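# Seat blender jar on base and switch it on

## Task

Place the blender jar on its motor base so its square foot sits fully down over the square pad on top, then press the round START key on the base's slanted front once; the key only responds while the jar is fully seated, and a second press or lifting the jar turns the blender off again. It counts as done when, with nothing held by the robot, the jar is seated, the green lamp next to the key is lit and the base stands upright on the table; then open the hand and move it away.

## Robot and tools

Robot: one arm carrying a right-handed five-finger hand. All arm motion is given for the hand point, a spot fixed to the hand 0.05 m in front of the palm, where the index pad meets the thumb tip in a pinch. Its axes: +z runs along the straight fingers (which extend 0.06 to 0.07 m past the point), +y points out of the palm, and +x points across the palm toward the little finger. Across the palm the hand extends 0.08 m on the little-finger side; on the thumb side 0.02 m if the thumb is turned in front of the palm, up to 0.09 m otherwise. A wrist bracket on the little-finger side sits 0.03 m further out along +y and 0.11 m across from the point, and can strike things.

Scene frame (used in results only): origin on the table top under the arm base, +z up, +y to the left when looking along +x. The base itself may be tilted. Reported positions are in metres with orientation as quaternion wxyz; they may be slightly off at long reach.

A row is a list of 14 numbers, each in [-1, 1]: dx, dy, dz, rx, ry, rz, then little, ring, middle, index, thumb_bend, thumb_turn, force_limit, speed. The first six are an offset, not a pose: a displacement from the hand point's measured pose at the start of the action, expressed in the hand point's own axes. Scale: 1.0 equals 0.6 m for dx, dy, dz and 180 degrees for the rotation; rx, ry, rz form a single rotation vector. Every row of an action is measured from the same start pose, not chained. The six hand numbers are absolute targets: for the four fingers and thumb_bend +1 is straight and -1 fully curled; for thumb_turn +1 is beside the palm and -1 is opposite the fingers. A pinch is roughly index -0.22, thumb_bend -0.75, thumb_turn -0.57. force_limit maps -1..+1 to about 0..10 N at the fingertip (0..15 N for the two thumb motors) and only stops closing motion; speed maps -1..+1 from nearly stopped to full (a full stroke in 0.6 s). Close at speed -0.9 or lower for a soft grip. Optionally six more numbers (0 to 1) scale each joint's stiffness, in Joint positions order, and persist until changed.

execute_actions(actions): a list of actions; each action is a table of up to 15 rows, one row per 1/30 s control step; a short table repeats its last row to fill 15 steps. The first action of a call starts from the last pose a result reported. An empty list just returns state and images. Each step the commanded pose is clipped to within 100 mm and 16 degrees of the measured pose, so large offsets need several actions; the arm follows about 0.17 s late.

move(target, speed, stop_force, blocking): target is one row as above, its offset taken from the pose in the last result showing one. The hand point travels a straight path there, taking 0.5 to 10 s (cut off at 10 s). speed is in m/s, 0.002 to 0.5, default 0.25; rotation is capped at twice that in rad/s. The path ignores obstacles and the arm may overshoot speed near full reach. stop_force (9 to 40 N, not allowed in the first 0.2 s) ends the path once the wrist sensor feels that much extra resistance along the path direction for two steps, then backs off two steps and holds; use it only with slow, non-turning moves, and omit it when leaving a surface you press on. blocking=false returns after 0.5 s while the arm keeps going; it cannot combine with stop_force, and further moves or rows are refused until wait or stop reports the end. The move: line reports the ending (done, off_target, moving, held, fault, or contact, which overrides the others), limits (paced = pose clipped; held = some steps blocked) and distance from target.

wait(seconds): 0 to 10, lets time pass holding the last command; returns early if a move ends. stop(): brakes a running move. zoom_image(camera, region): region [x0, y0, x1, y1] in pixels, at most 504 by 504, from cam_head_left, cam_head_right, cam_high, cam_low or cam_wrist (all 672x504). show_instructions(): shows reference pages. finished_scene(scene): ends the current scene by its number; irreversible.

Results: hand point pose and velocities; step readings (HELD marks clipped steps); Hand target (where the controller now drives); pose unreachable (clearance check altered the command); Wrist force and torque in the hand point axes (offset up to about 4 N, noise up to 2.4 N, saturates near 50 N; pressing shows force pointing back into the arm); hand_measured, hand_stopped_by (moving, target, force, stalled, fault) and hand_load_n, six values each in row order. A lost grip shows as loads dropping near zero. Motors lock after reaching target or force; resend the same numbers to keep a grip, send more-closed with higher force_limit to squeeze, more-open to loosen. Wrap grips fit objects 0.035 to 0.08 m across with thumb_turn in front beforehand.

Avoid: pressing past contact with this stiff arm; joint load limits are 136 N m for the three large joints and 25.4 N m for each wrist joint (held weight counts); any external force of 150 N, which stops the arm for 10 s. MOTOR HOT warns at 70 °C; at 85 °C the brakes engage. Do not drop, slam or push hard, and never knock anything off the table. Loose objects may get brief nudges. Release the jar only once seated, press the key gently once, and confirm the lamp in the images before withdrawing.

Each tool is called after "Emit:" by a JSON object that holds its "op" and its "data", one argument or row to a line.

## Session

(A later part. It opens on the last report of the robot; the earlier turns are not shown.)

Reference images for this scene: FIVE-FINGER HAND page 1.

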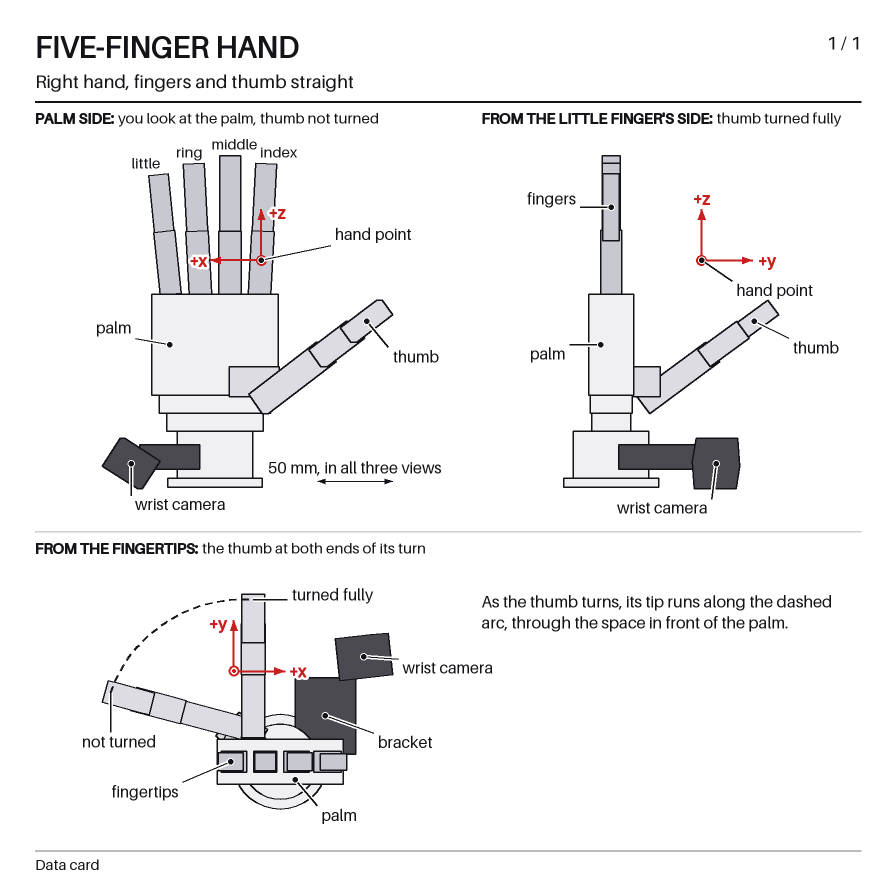

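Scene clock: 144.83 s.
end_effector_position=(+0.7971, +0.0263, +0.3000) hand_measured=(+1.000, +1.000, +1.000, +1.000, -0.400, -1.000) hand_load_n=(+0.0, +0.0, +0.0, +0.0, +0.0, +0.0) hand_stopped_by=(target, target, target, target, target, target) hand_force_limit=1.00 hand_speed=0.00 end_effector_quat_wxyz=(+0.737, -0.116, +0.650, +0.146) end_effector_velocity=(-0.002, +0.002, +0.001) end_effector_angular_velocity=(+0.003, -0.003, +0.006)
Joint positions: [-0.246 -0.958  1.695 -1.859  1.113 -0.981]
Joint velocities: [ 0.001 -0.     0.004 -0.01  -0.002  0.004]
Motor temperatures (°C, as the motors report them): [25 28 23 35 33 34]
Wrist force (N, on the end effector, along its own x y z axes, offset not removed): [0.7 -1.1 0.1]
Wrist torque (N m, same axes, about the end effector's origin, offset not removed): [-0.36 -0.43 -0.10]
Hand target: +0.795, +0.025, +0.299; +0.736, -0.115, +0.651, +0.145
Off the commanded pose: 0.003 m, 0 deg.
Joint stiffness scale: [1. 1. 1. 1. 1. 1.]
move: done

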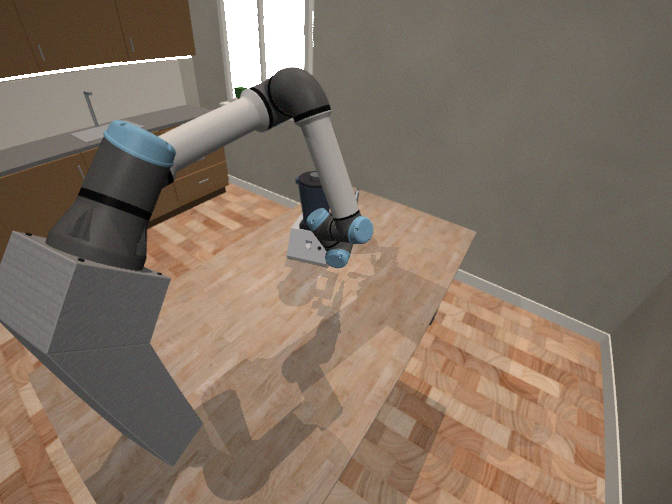

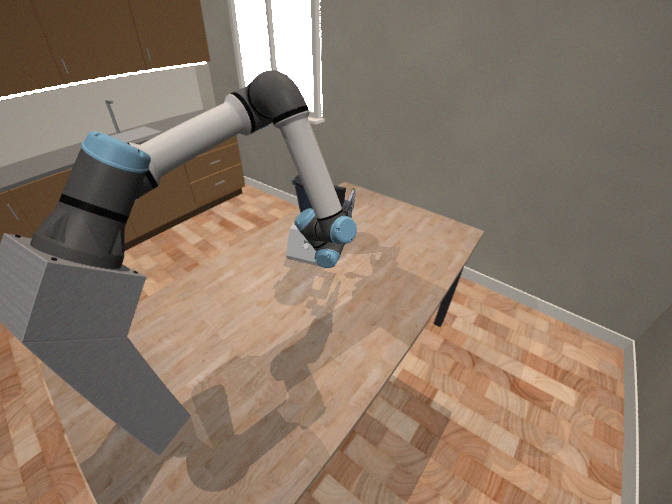

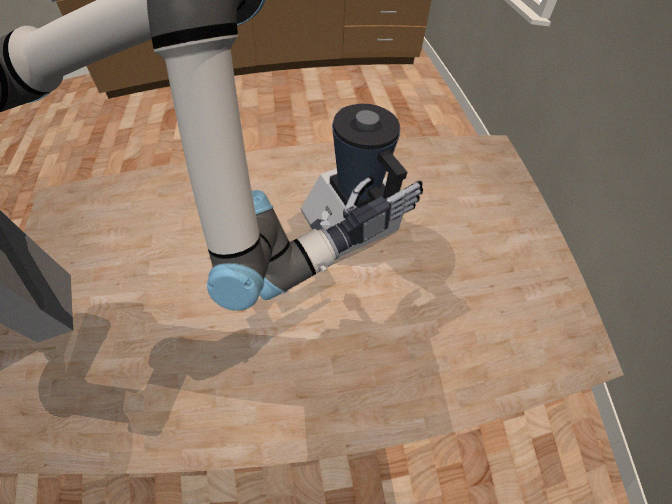

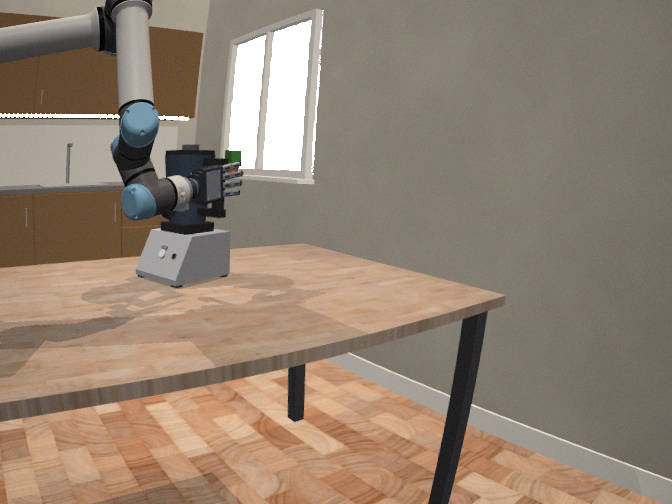

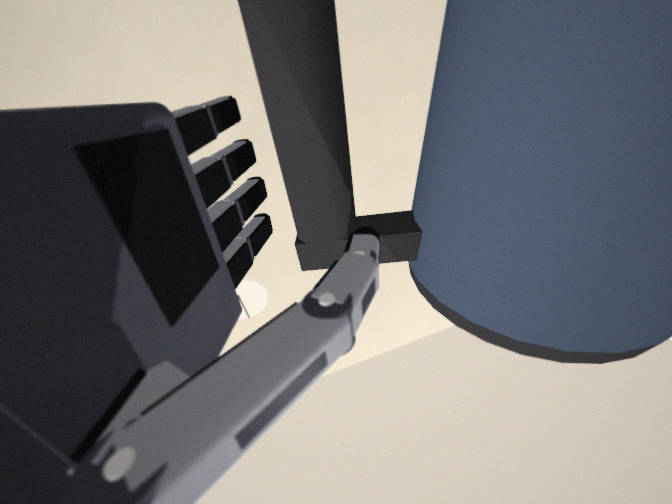

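Emit:
{"op": "move", "data": {
  "target": [0,0,-0.24,0,0,0,1,1,1,1,-0.4,-1,1,0],
  "speed": 0.15
}}

Emit:
{"op": "move", "data": {
  "target": [0.05,0.05,-0.08,0,0,-0.51,-1,-0.98,-0.98,1,-1,0,0.2,0.8],
  "speed": 0.4
}}

Emit:
{"op": "move", "data": {
  "target": [-0.08,0.15,-0.03,-0.21,0,0,-1,-0.98,-0.98,1,-1,0,0.2,0.8],
  "speed": 0.25
}}

Scene clock: 152.10 s.
end_effector_position=(+0.6660, -0.0244, +0.2823) hand_measured=(+1.000, +1.000, +1.000, +1.000, -0.400, -1.000) hand_load_n=(+0.0, +0.0, +0.0, +0.0, +0.0, +0.0) hand_stopped_by=(target, target, target, target, target, target) hand_force_limit=1.00 hand_speed=0.00 end_effector_quat_wxyz=(+0.738, -0.117, +0.649, +0.146) end_effector_velocity=(-0.001, +0.002, +0.003) end_effector_angular_velocity=(+0.001, -0.007, +0.007)
Joint positions: [-0.357 -0.829  1.926 -2.275  1.068 -0.866]
Joint velocities: [ 0.    -0.001  0.002 -0.014 -0.001  0.005]
Motor temperatures (°C, as the motors report them): [25 28 23 35 33 34]
Wrist force (N, on the end effector, along its own x y z axes, offset not removed): [1.5 -1.3 1.6]
Wrist torque (N m, same axes, about the end effector's origin, offset not removed): [-0.30 -0.40 0.19]
Hand target: +0.664, -0.025, +0.282; +0.737, -0.116, +0.650, +0.146
Off the commanded pose: 0.002 m, 0 deg.
Joint stiffness scale: [1. 1. 1. 1. 1. 1.]
move: done

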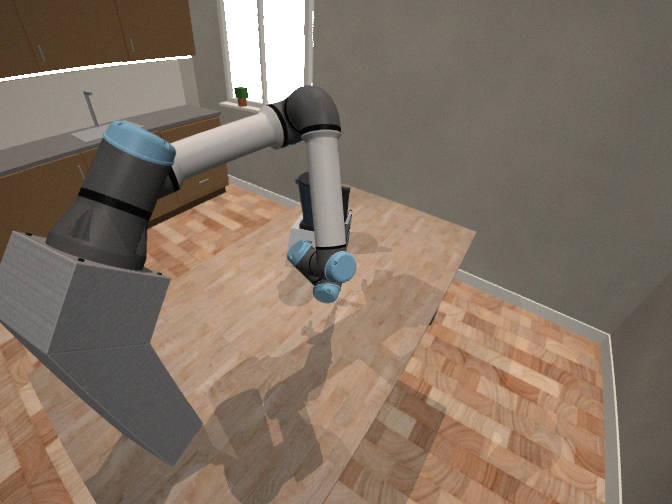

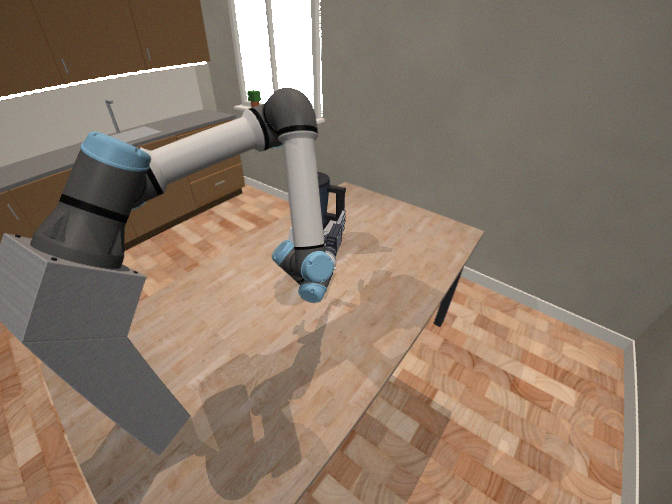

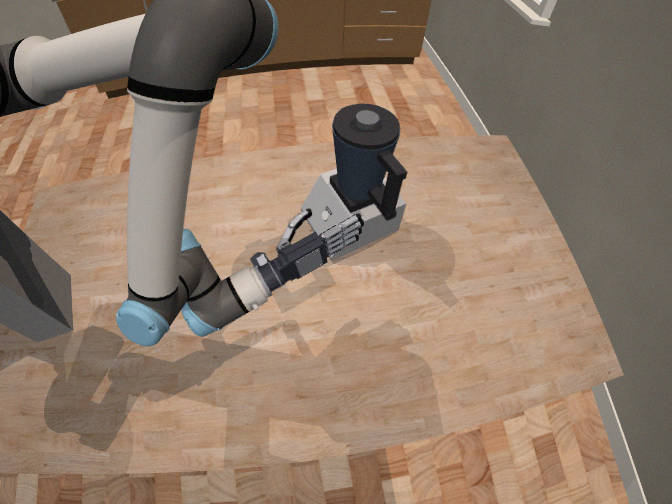

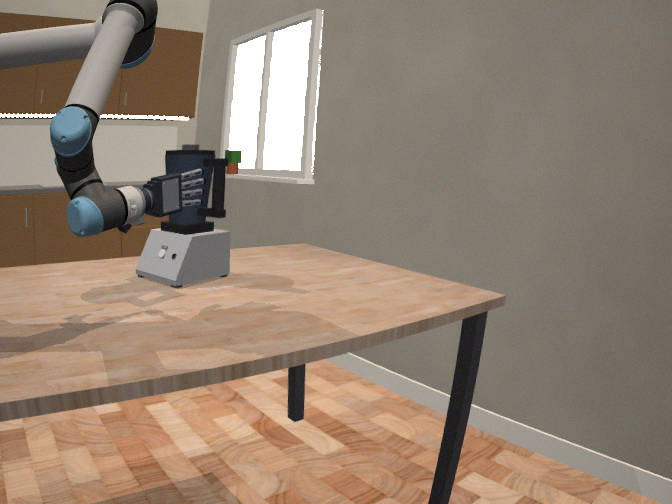

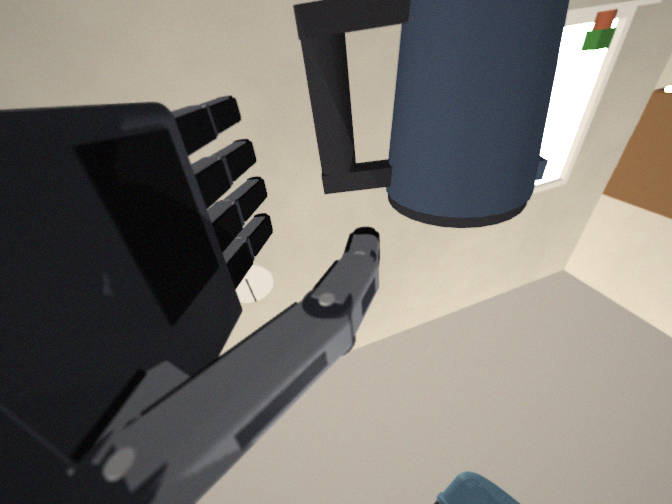

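Scene clock: 154.80 s.
end_effector_position=(+0.6146, -0.0134, +0.2461) hand_measured=(-1.000, -0.980, -0.980, +1.000, -1.000, +0.000) hand_load_n=(+0.0, +0.0, +0.0, +0.0, +0.0, +0.0) hand_stopped_by=(target, target, target, target, target, target) hand_force_limit=0.20 hand_speed=0.80 end_effector_quat_wxyz=(+0.618, -0.547, +0.368, -0.428) end_effector_velocity=(+0.001, -0.002, +0.000) end_effector_angular_velocity=(-0.013, -0.007, -0.005)
Joint positions: [-0.397 -0.9    2.212 -2.511  1.053 -2.426]
Joint velocities: [-0.    -0.    -0.     0.001  0.003 -0.015]
Motor temperatures (°C, as the motors report them): [25 28 23 35 33 34]
Wrist force (N, on the end effector, along its own x y z axes, offset not removed): [-0.4 3.4 2.5]
Wrist torque (N m, same axes, about the end effector's origin, offset not removed): [0.30 -0.39 0.14]
Hand target: +0.614, -0.012, +0.247; +0.618, -0.547, +0.368, -0.428
Off the commanded pose: 0.002 m, 0 deg.
Joint stiffness scale: [1. 1. 1. 1. 1. 1.]
move: done

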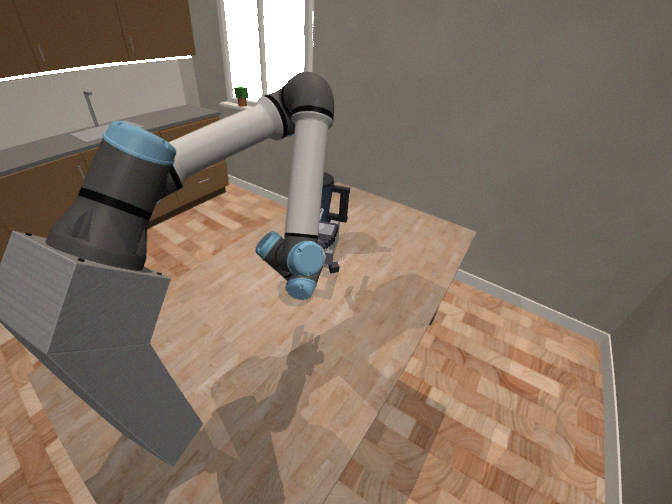

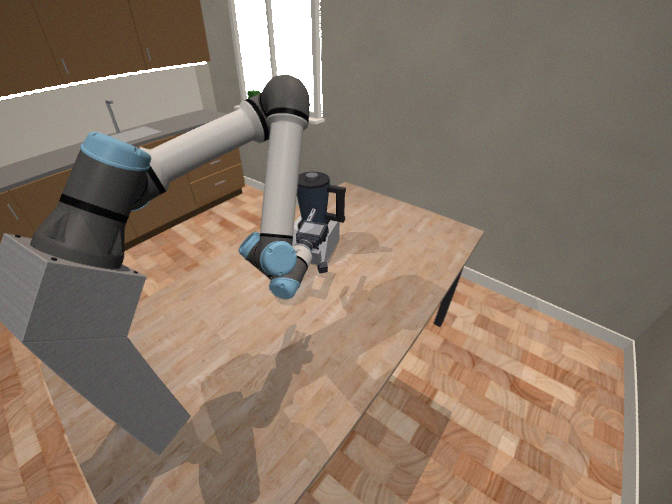

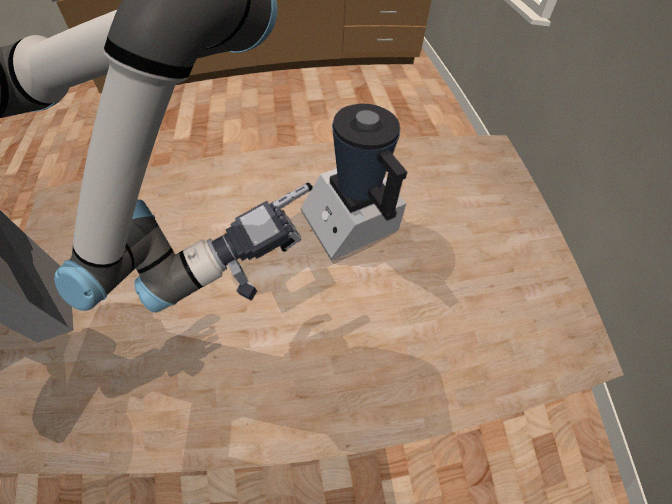

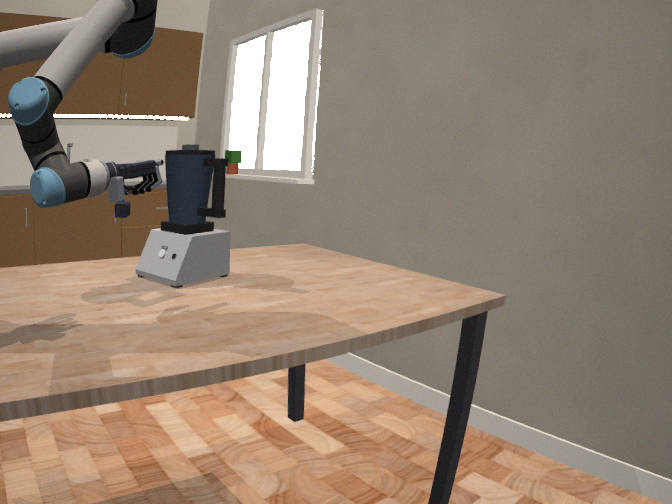

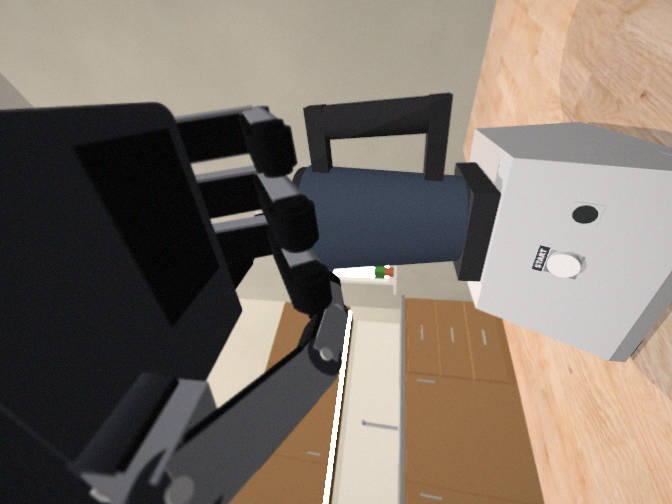

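Scene clock: 156.87 s.
end_effector_position=(+0.5896, +0.0272, +0.1532) hand_measured=(-1.000, -0.980, -0.980, +1.000, -1.000, +0.000) hand_load_n=(+0.0, +0.0, +0.0, +0.0, +0.0, +0.0) hand_stopped_by=(target, target, target, target, target, target) hand_force_limit=0.20 hand_speed=0.80 end_effector_quat_wxyz=(-0.408, +0.717, -0.488, +0.285) end_effector_velocity=(-0.002, -0.001, -0.002) end_effector_angular_velocity=(-0.009, +0.012, -0.005)
Joint positions: [-0.309 -1.217  2.127 -1.31   0.817 -2.971]
Joint velocities: [ 0.001 -0.002 -0.005  0.028  0.005 -0.016]
Motor temperatures (°C, as the motors report them): [25 28 23 35 33 34]
Wrist force (N, on the end effector, along its own x y z axes, offset not removed): [-2.7 -0.3 2.2]
Wrist torque (N m, same axes, about the end effector's origin, offset not removed): [-0.32 0.14 -0.29]
Hand target: +0.592, +0.028, +0.154; -0.408, +0.718, -0.487, +0.285
Off the commanded pose: 0.003 m, 0 deg.
Joint stiffness scale: [1. 1. 1. 1. 1. 1.]
move: done

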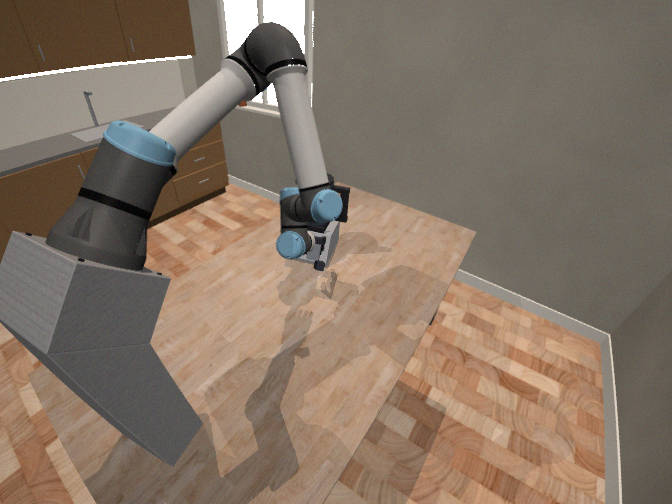

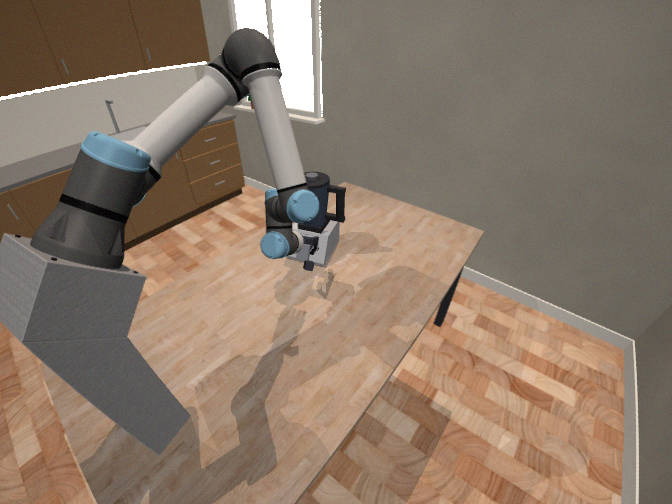

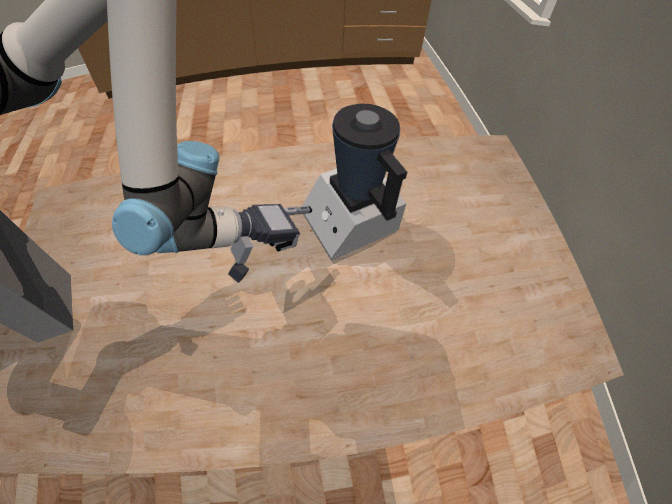

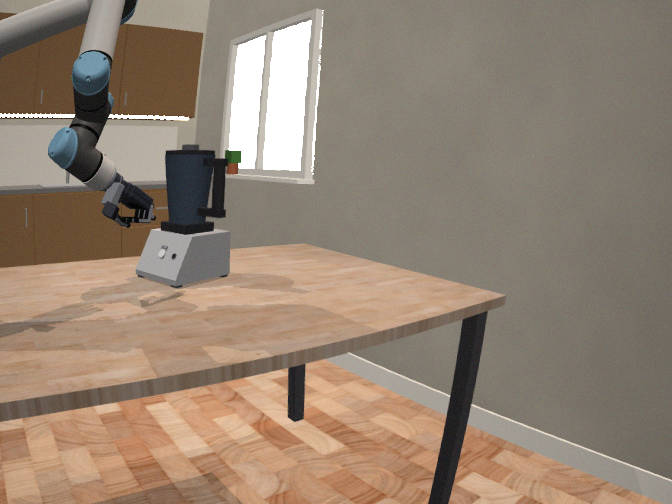

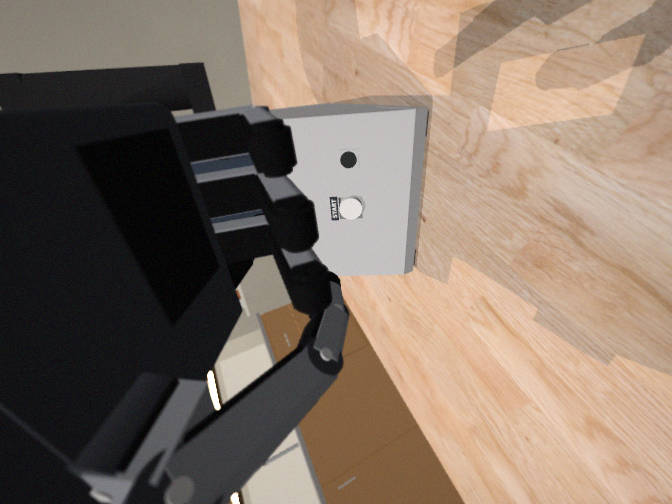

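Emit:
{"op": "move", "data": {
  "target": [-0.05,0.092,0.09,0,0,0,-1,-0.98,-0.98,1,-1,0,0.2,0.8],
  "speed": 0.08
}}

Emit:
{"op": "zoom_image", "data": {
  "camera": "cam_high",
  "region": [250,170,370,270]
}}

Emit:
{"op": "zoom_image", "data": {
  "camera": "cam_low",
  "region": [90,200,210,300]
}}

Scene clock: 165.10 s.
end_effector_position=(+0.5958, +0.0607, +0.0792) hand_measured=(-1.000, -0.980, -0.980, +1.000, -1.000, +0.000) hand_load_n=(+0.0, +0.0, +0.0, +0.0, +0.0, +0.0) hand_stopped_by=(target, target, target, target, target, target) hand_force_limit=0.20 hand_speed=0.80 end_effector_quat_wxyz=(-0.408, +0.717, -0.488, +0.285) end_effector_velocity=(+0.003, -0.001, -0.000) end_effector_angular_velocity=(-0.005, -0.005, -0.001)
Joint positions: [-0.172 -1.044  1.985 -1.299  0.945 -3.036]
Joint velocities: [ 0.001  0.    -0.006  0.003  0.005 -0.004]
Motor temperatures (°C, as the motors report them): [25 28 23 35 33 34]
Wrist force (N, on the end effector, along its own x y z axes, offset not removed): [-1.8 0.6 1.5]
Wrist torque (N m, same axes, about the end effector's origin, offset not removed): [-0.16 -0.12 -0.30]
Hand target: +0.596, +0.061, +0.078; -0.408, +0.717, -0.488, +0.285
Off the commanded pose: 0.001 m, 0 deg.
Joint stiffness scale: [1. 1. 1. 1. 1. 1.]
move: done

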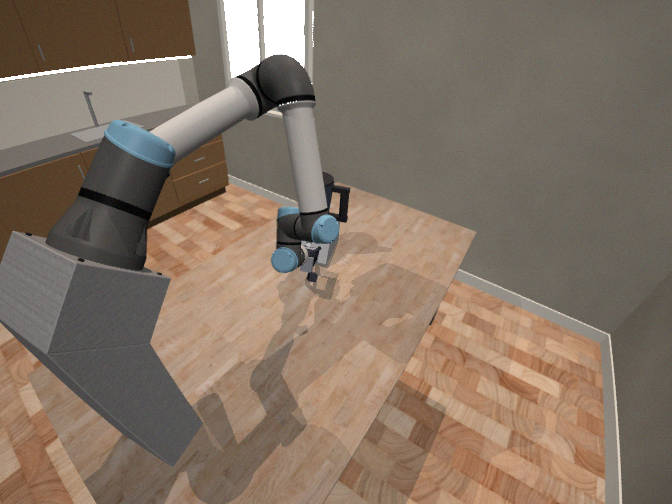

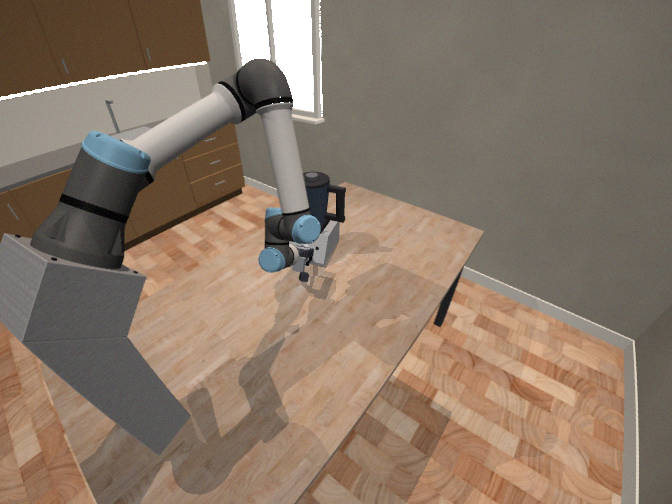

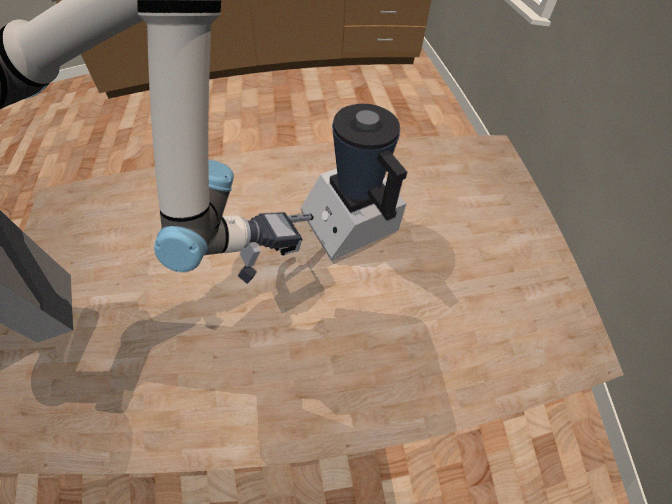

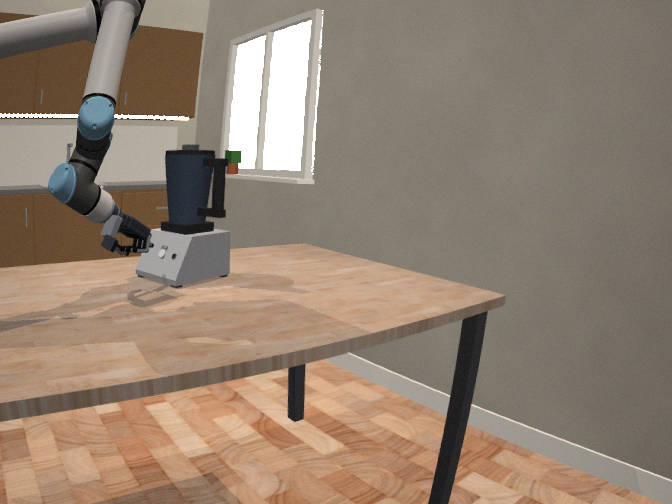

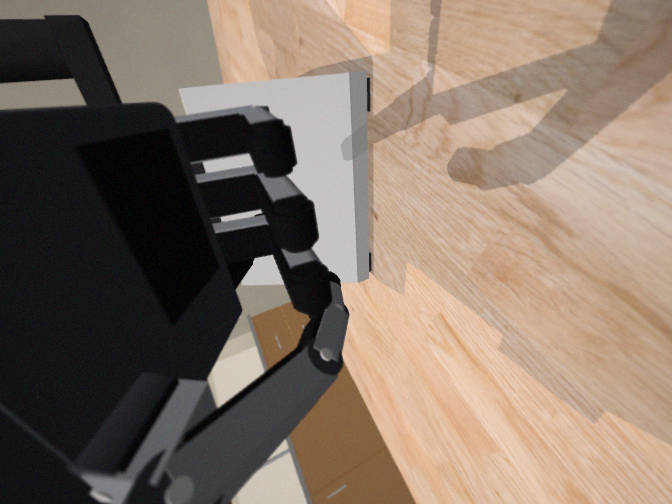

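Region (250, 170, 370, 270) of cam_high's 672x504 image, scaled by 4.200, with more detail than that image has.

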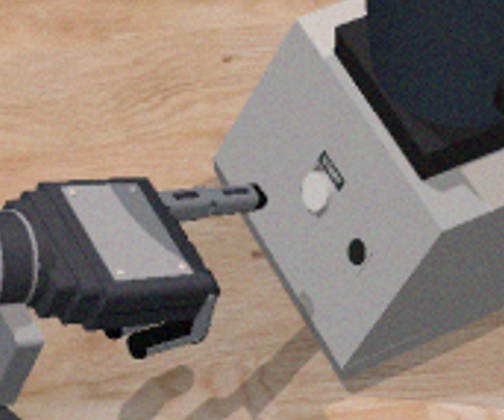

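Region (90, 200, 210, 300) of cam_low's 672x504 image, scaled by 4.200, with more detail than that image has.

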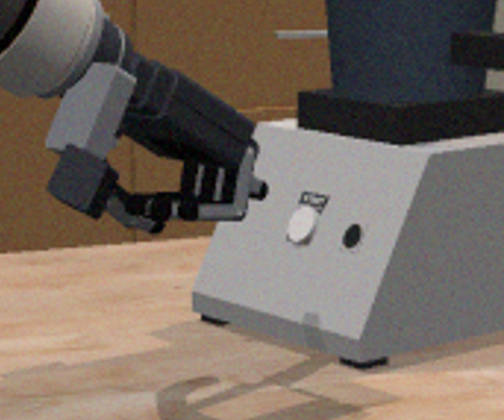

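Emit:
{"op": "move", "data": {
  "target": [0,0.006,0.03,0,0,0,-1,-0.98,-0.98,1,-1,0,0.2,0.8],
  "speed": 0.03
}}

Emit:
{"op": "zoom_image", "data": {
  "camera": "cam_high",
  "region": [250,170,370,270]
}}

Emit:
{"op": "zoom_image", "data": {
  "camera": "cam_low",
  "region": [90,200,210,300]
}}

Scene clock: 172.17 s.
end_effector_position=(+0.6080, +0.0649, +0.0681) hand_measured=(-1.000, -0.980, -0.980, +1.000, -1.000, +0.000) hand_load_n=(+0.0, +0.0, +0.0, +0.0, +0.0, +0.0) hand_stopped_by=(target, target, target, target, target, target) hand_force_limit=0.20 hand_speed=0.80 end_effector_quat_wxyz=(-0.407, +0.717, -0.488, +0.285) end_effector_velocity=(-0.000, +0.000, -0.001) end_effector_angular_velocity=(+0.000, +0.004, -0.003)
Joint positions: [-0.152 -1.023  1.934 -1.266  0.964 -3.045]
Joint velocities: [ 0.002  0.002 -0.003  0.007  0.004 -0.001]
Motor temperatures (°C, as the motors report them): [25 28 23 35 33 34]
Wrist force (N, on the end effector, along its own x y z axes, offset not removed): [0.3 -0.5 1.8]
Wrist torque (N m, same axes, about the end effector's origin, offset not removed): [-0.24 -0.45 0.09]
Hand target: +0.609, +0.065, +0.067; -0.408, +0.717, -0.488, +0.285
Off the commanded pose: 0.001 m, 0 deg.
Joint stiffness scale: [1. 1. 1. 1. 1. 1.]
move: done

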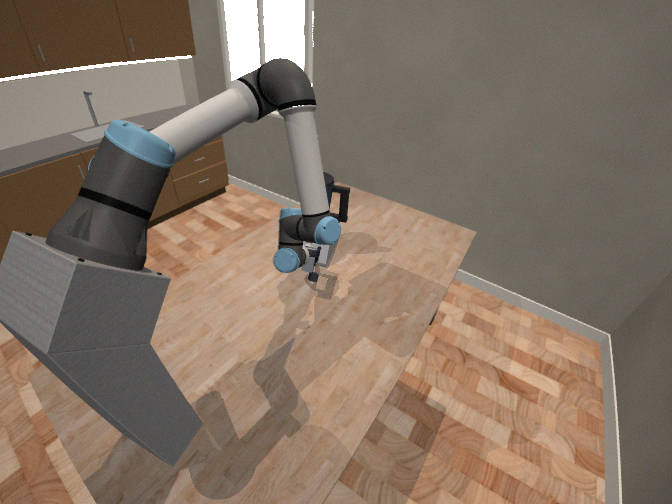

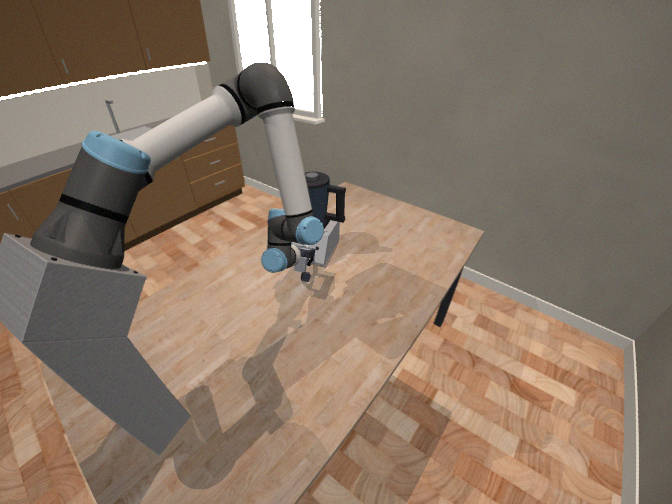

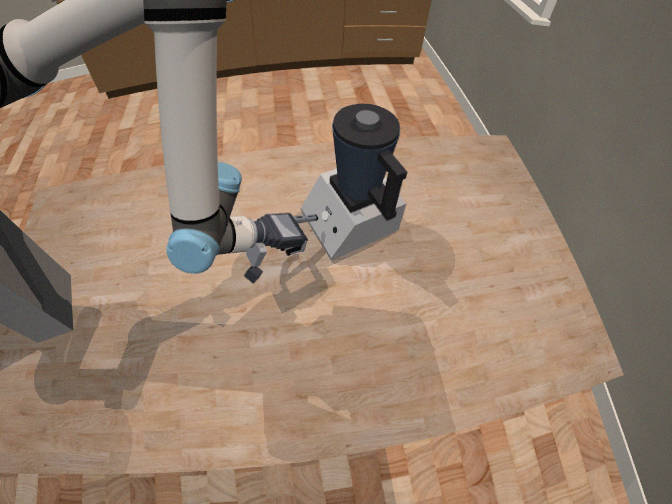

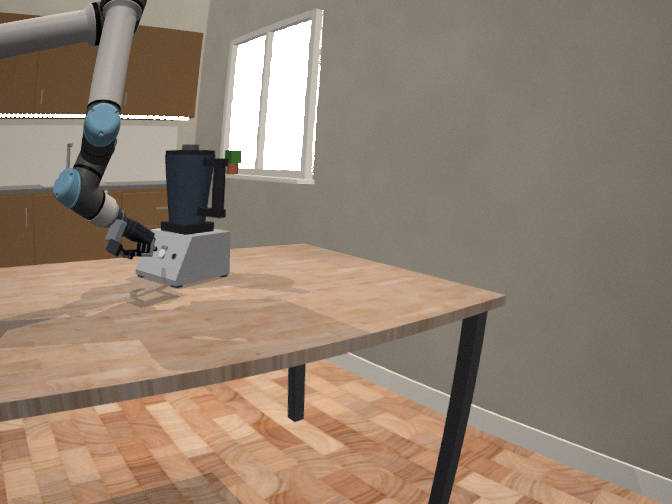

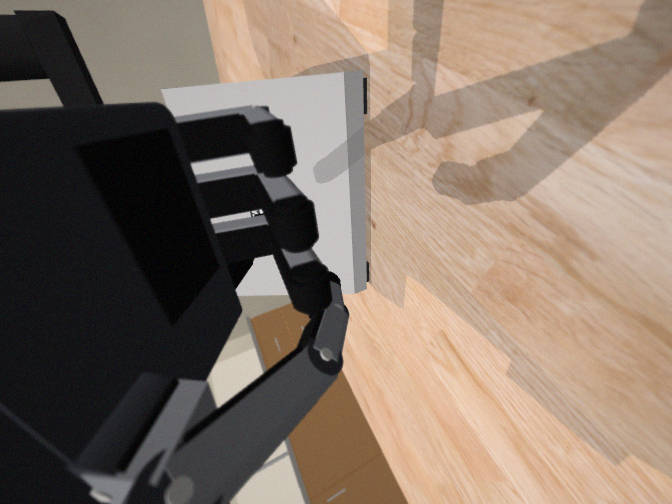

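Region (250, 170, 370, 270) of cam_high's 672x504 image, scaled by 4.200, with more detail than that image has.

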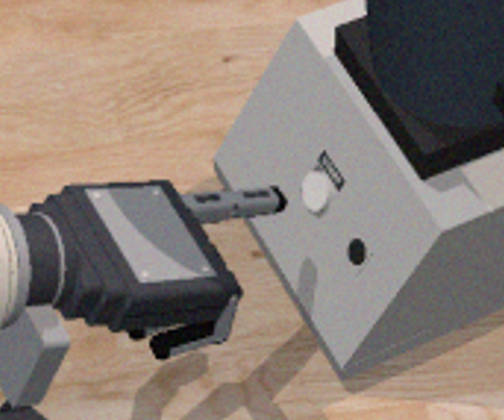

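Region (90, 200, 210, 300) of cam_low's 672x504 image, scaled by 4.200, with more detail than that image has.

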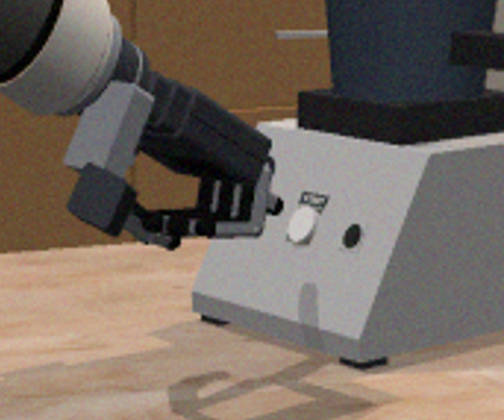

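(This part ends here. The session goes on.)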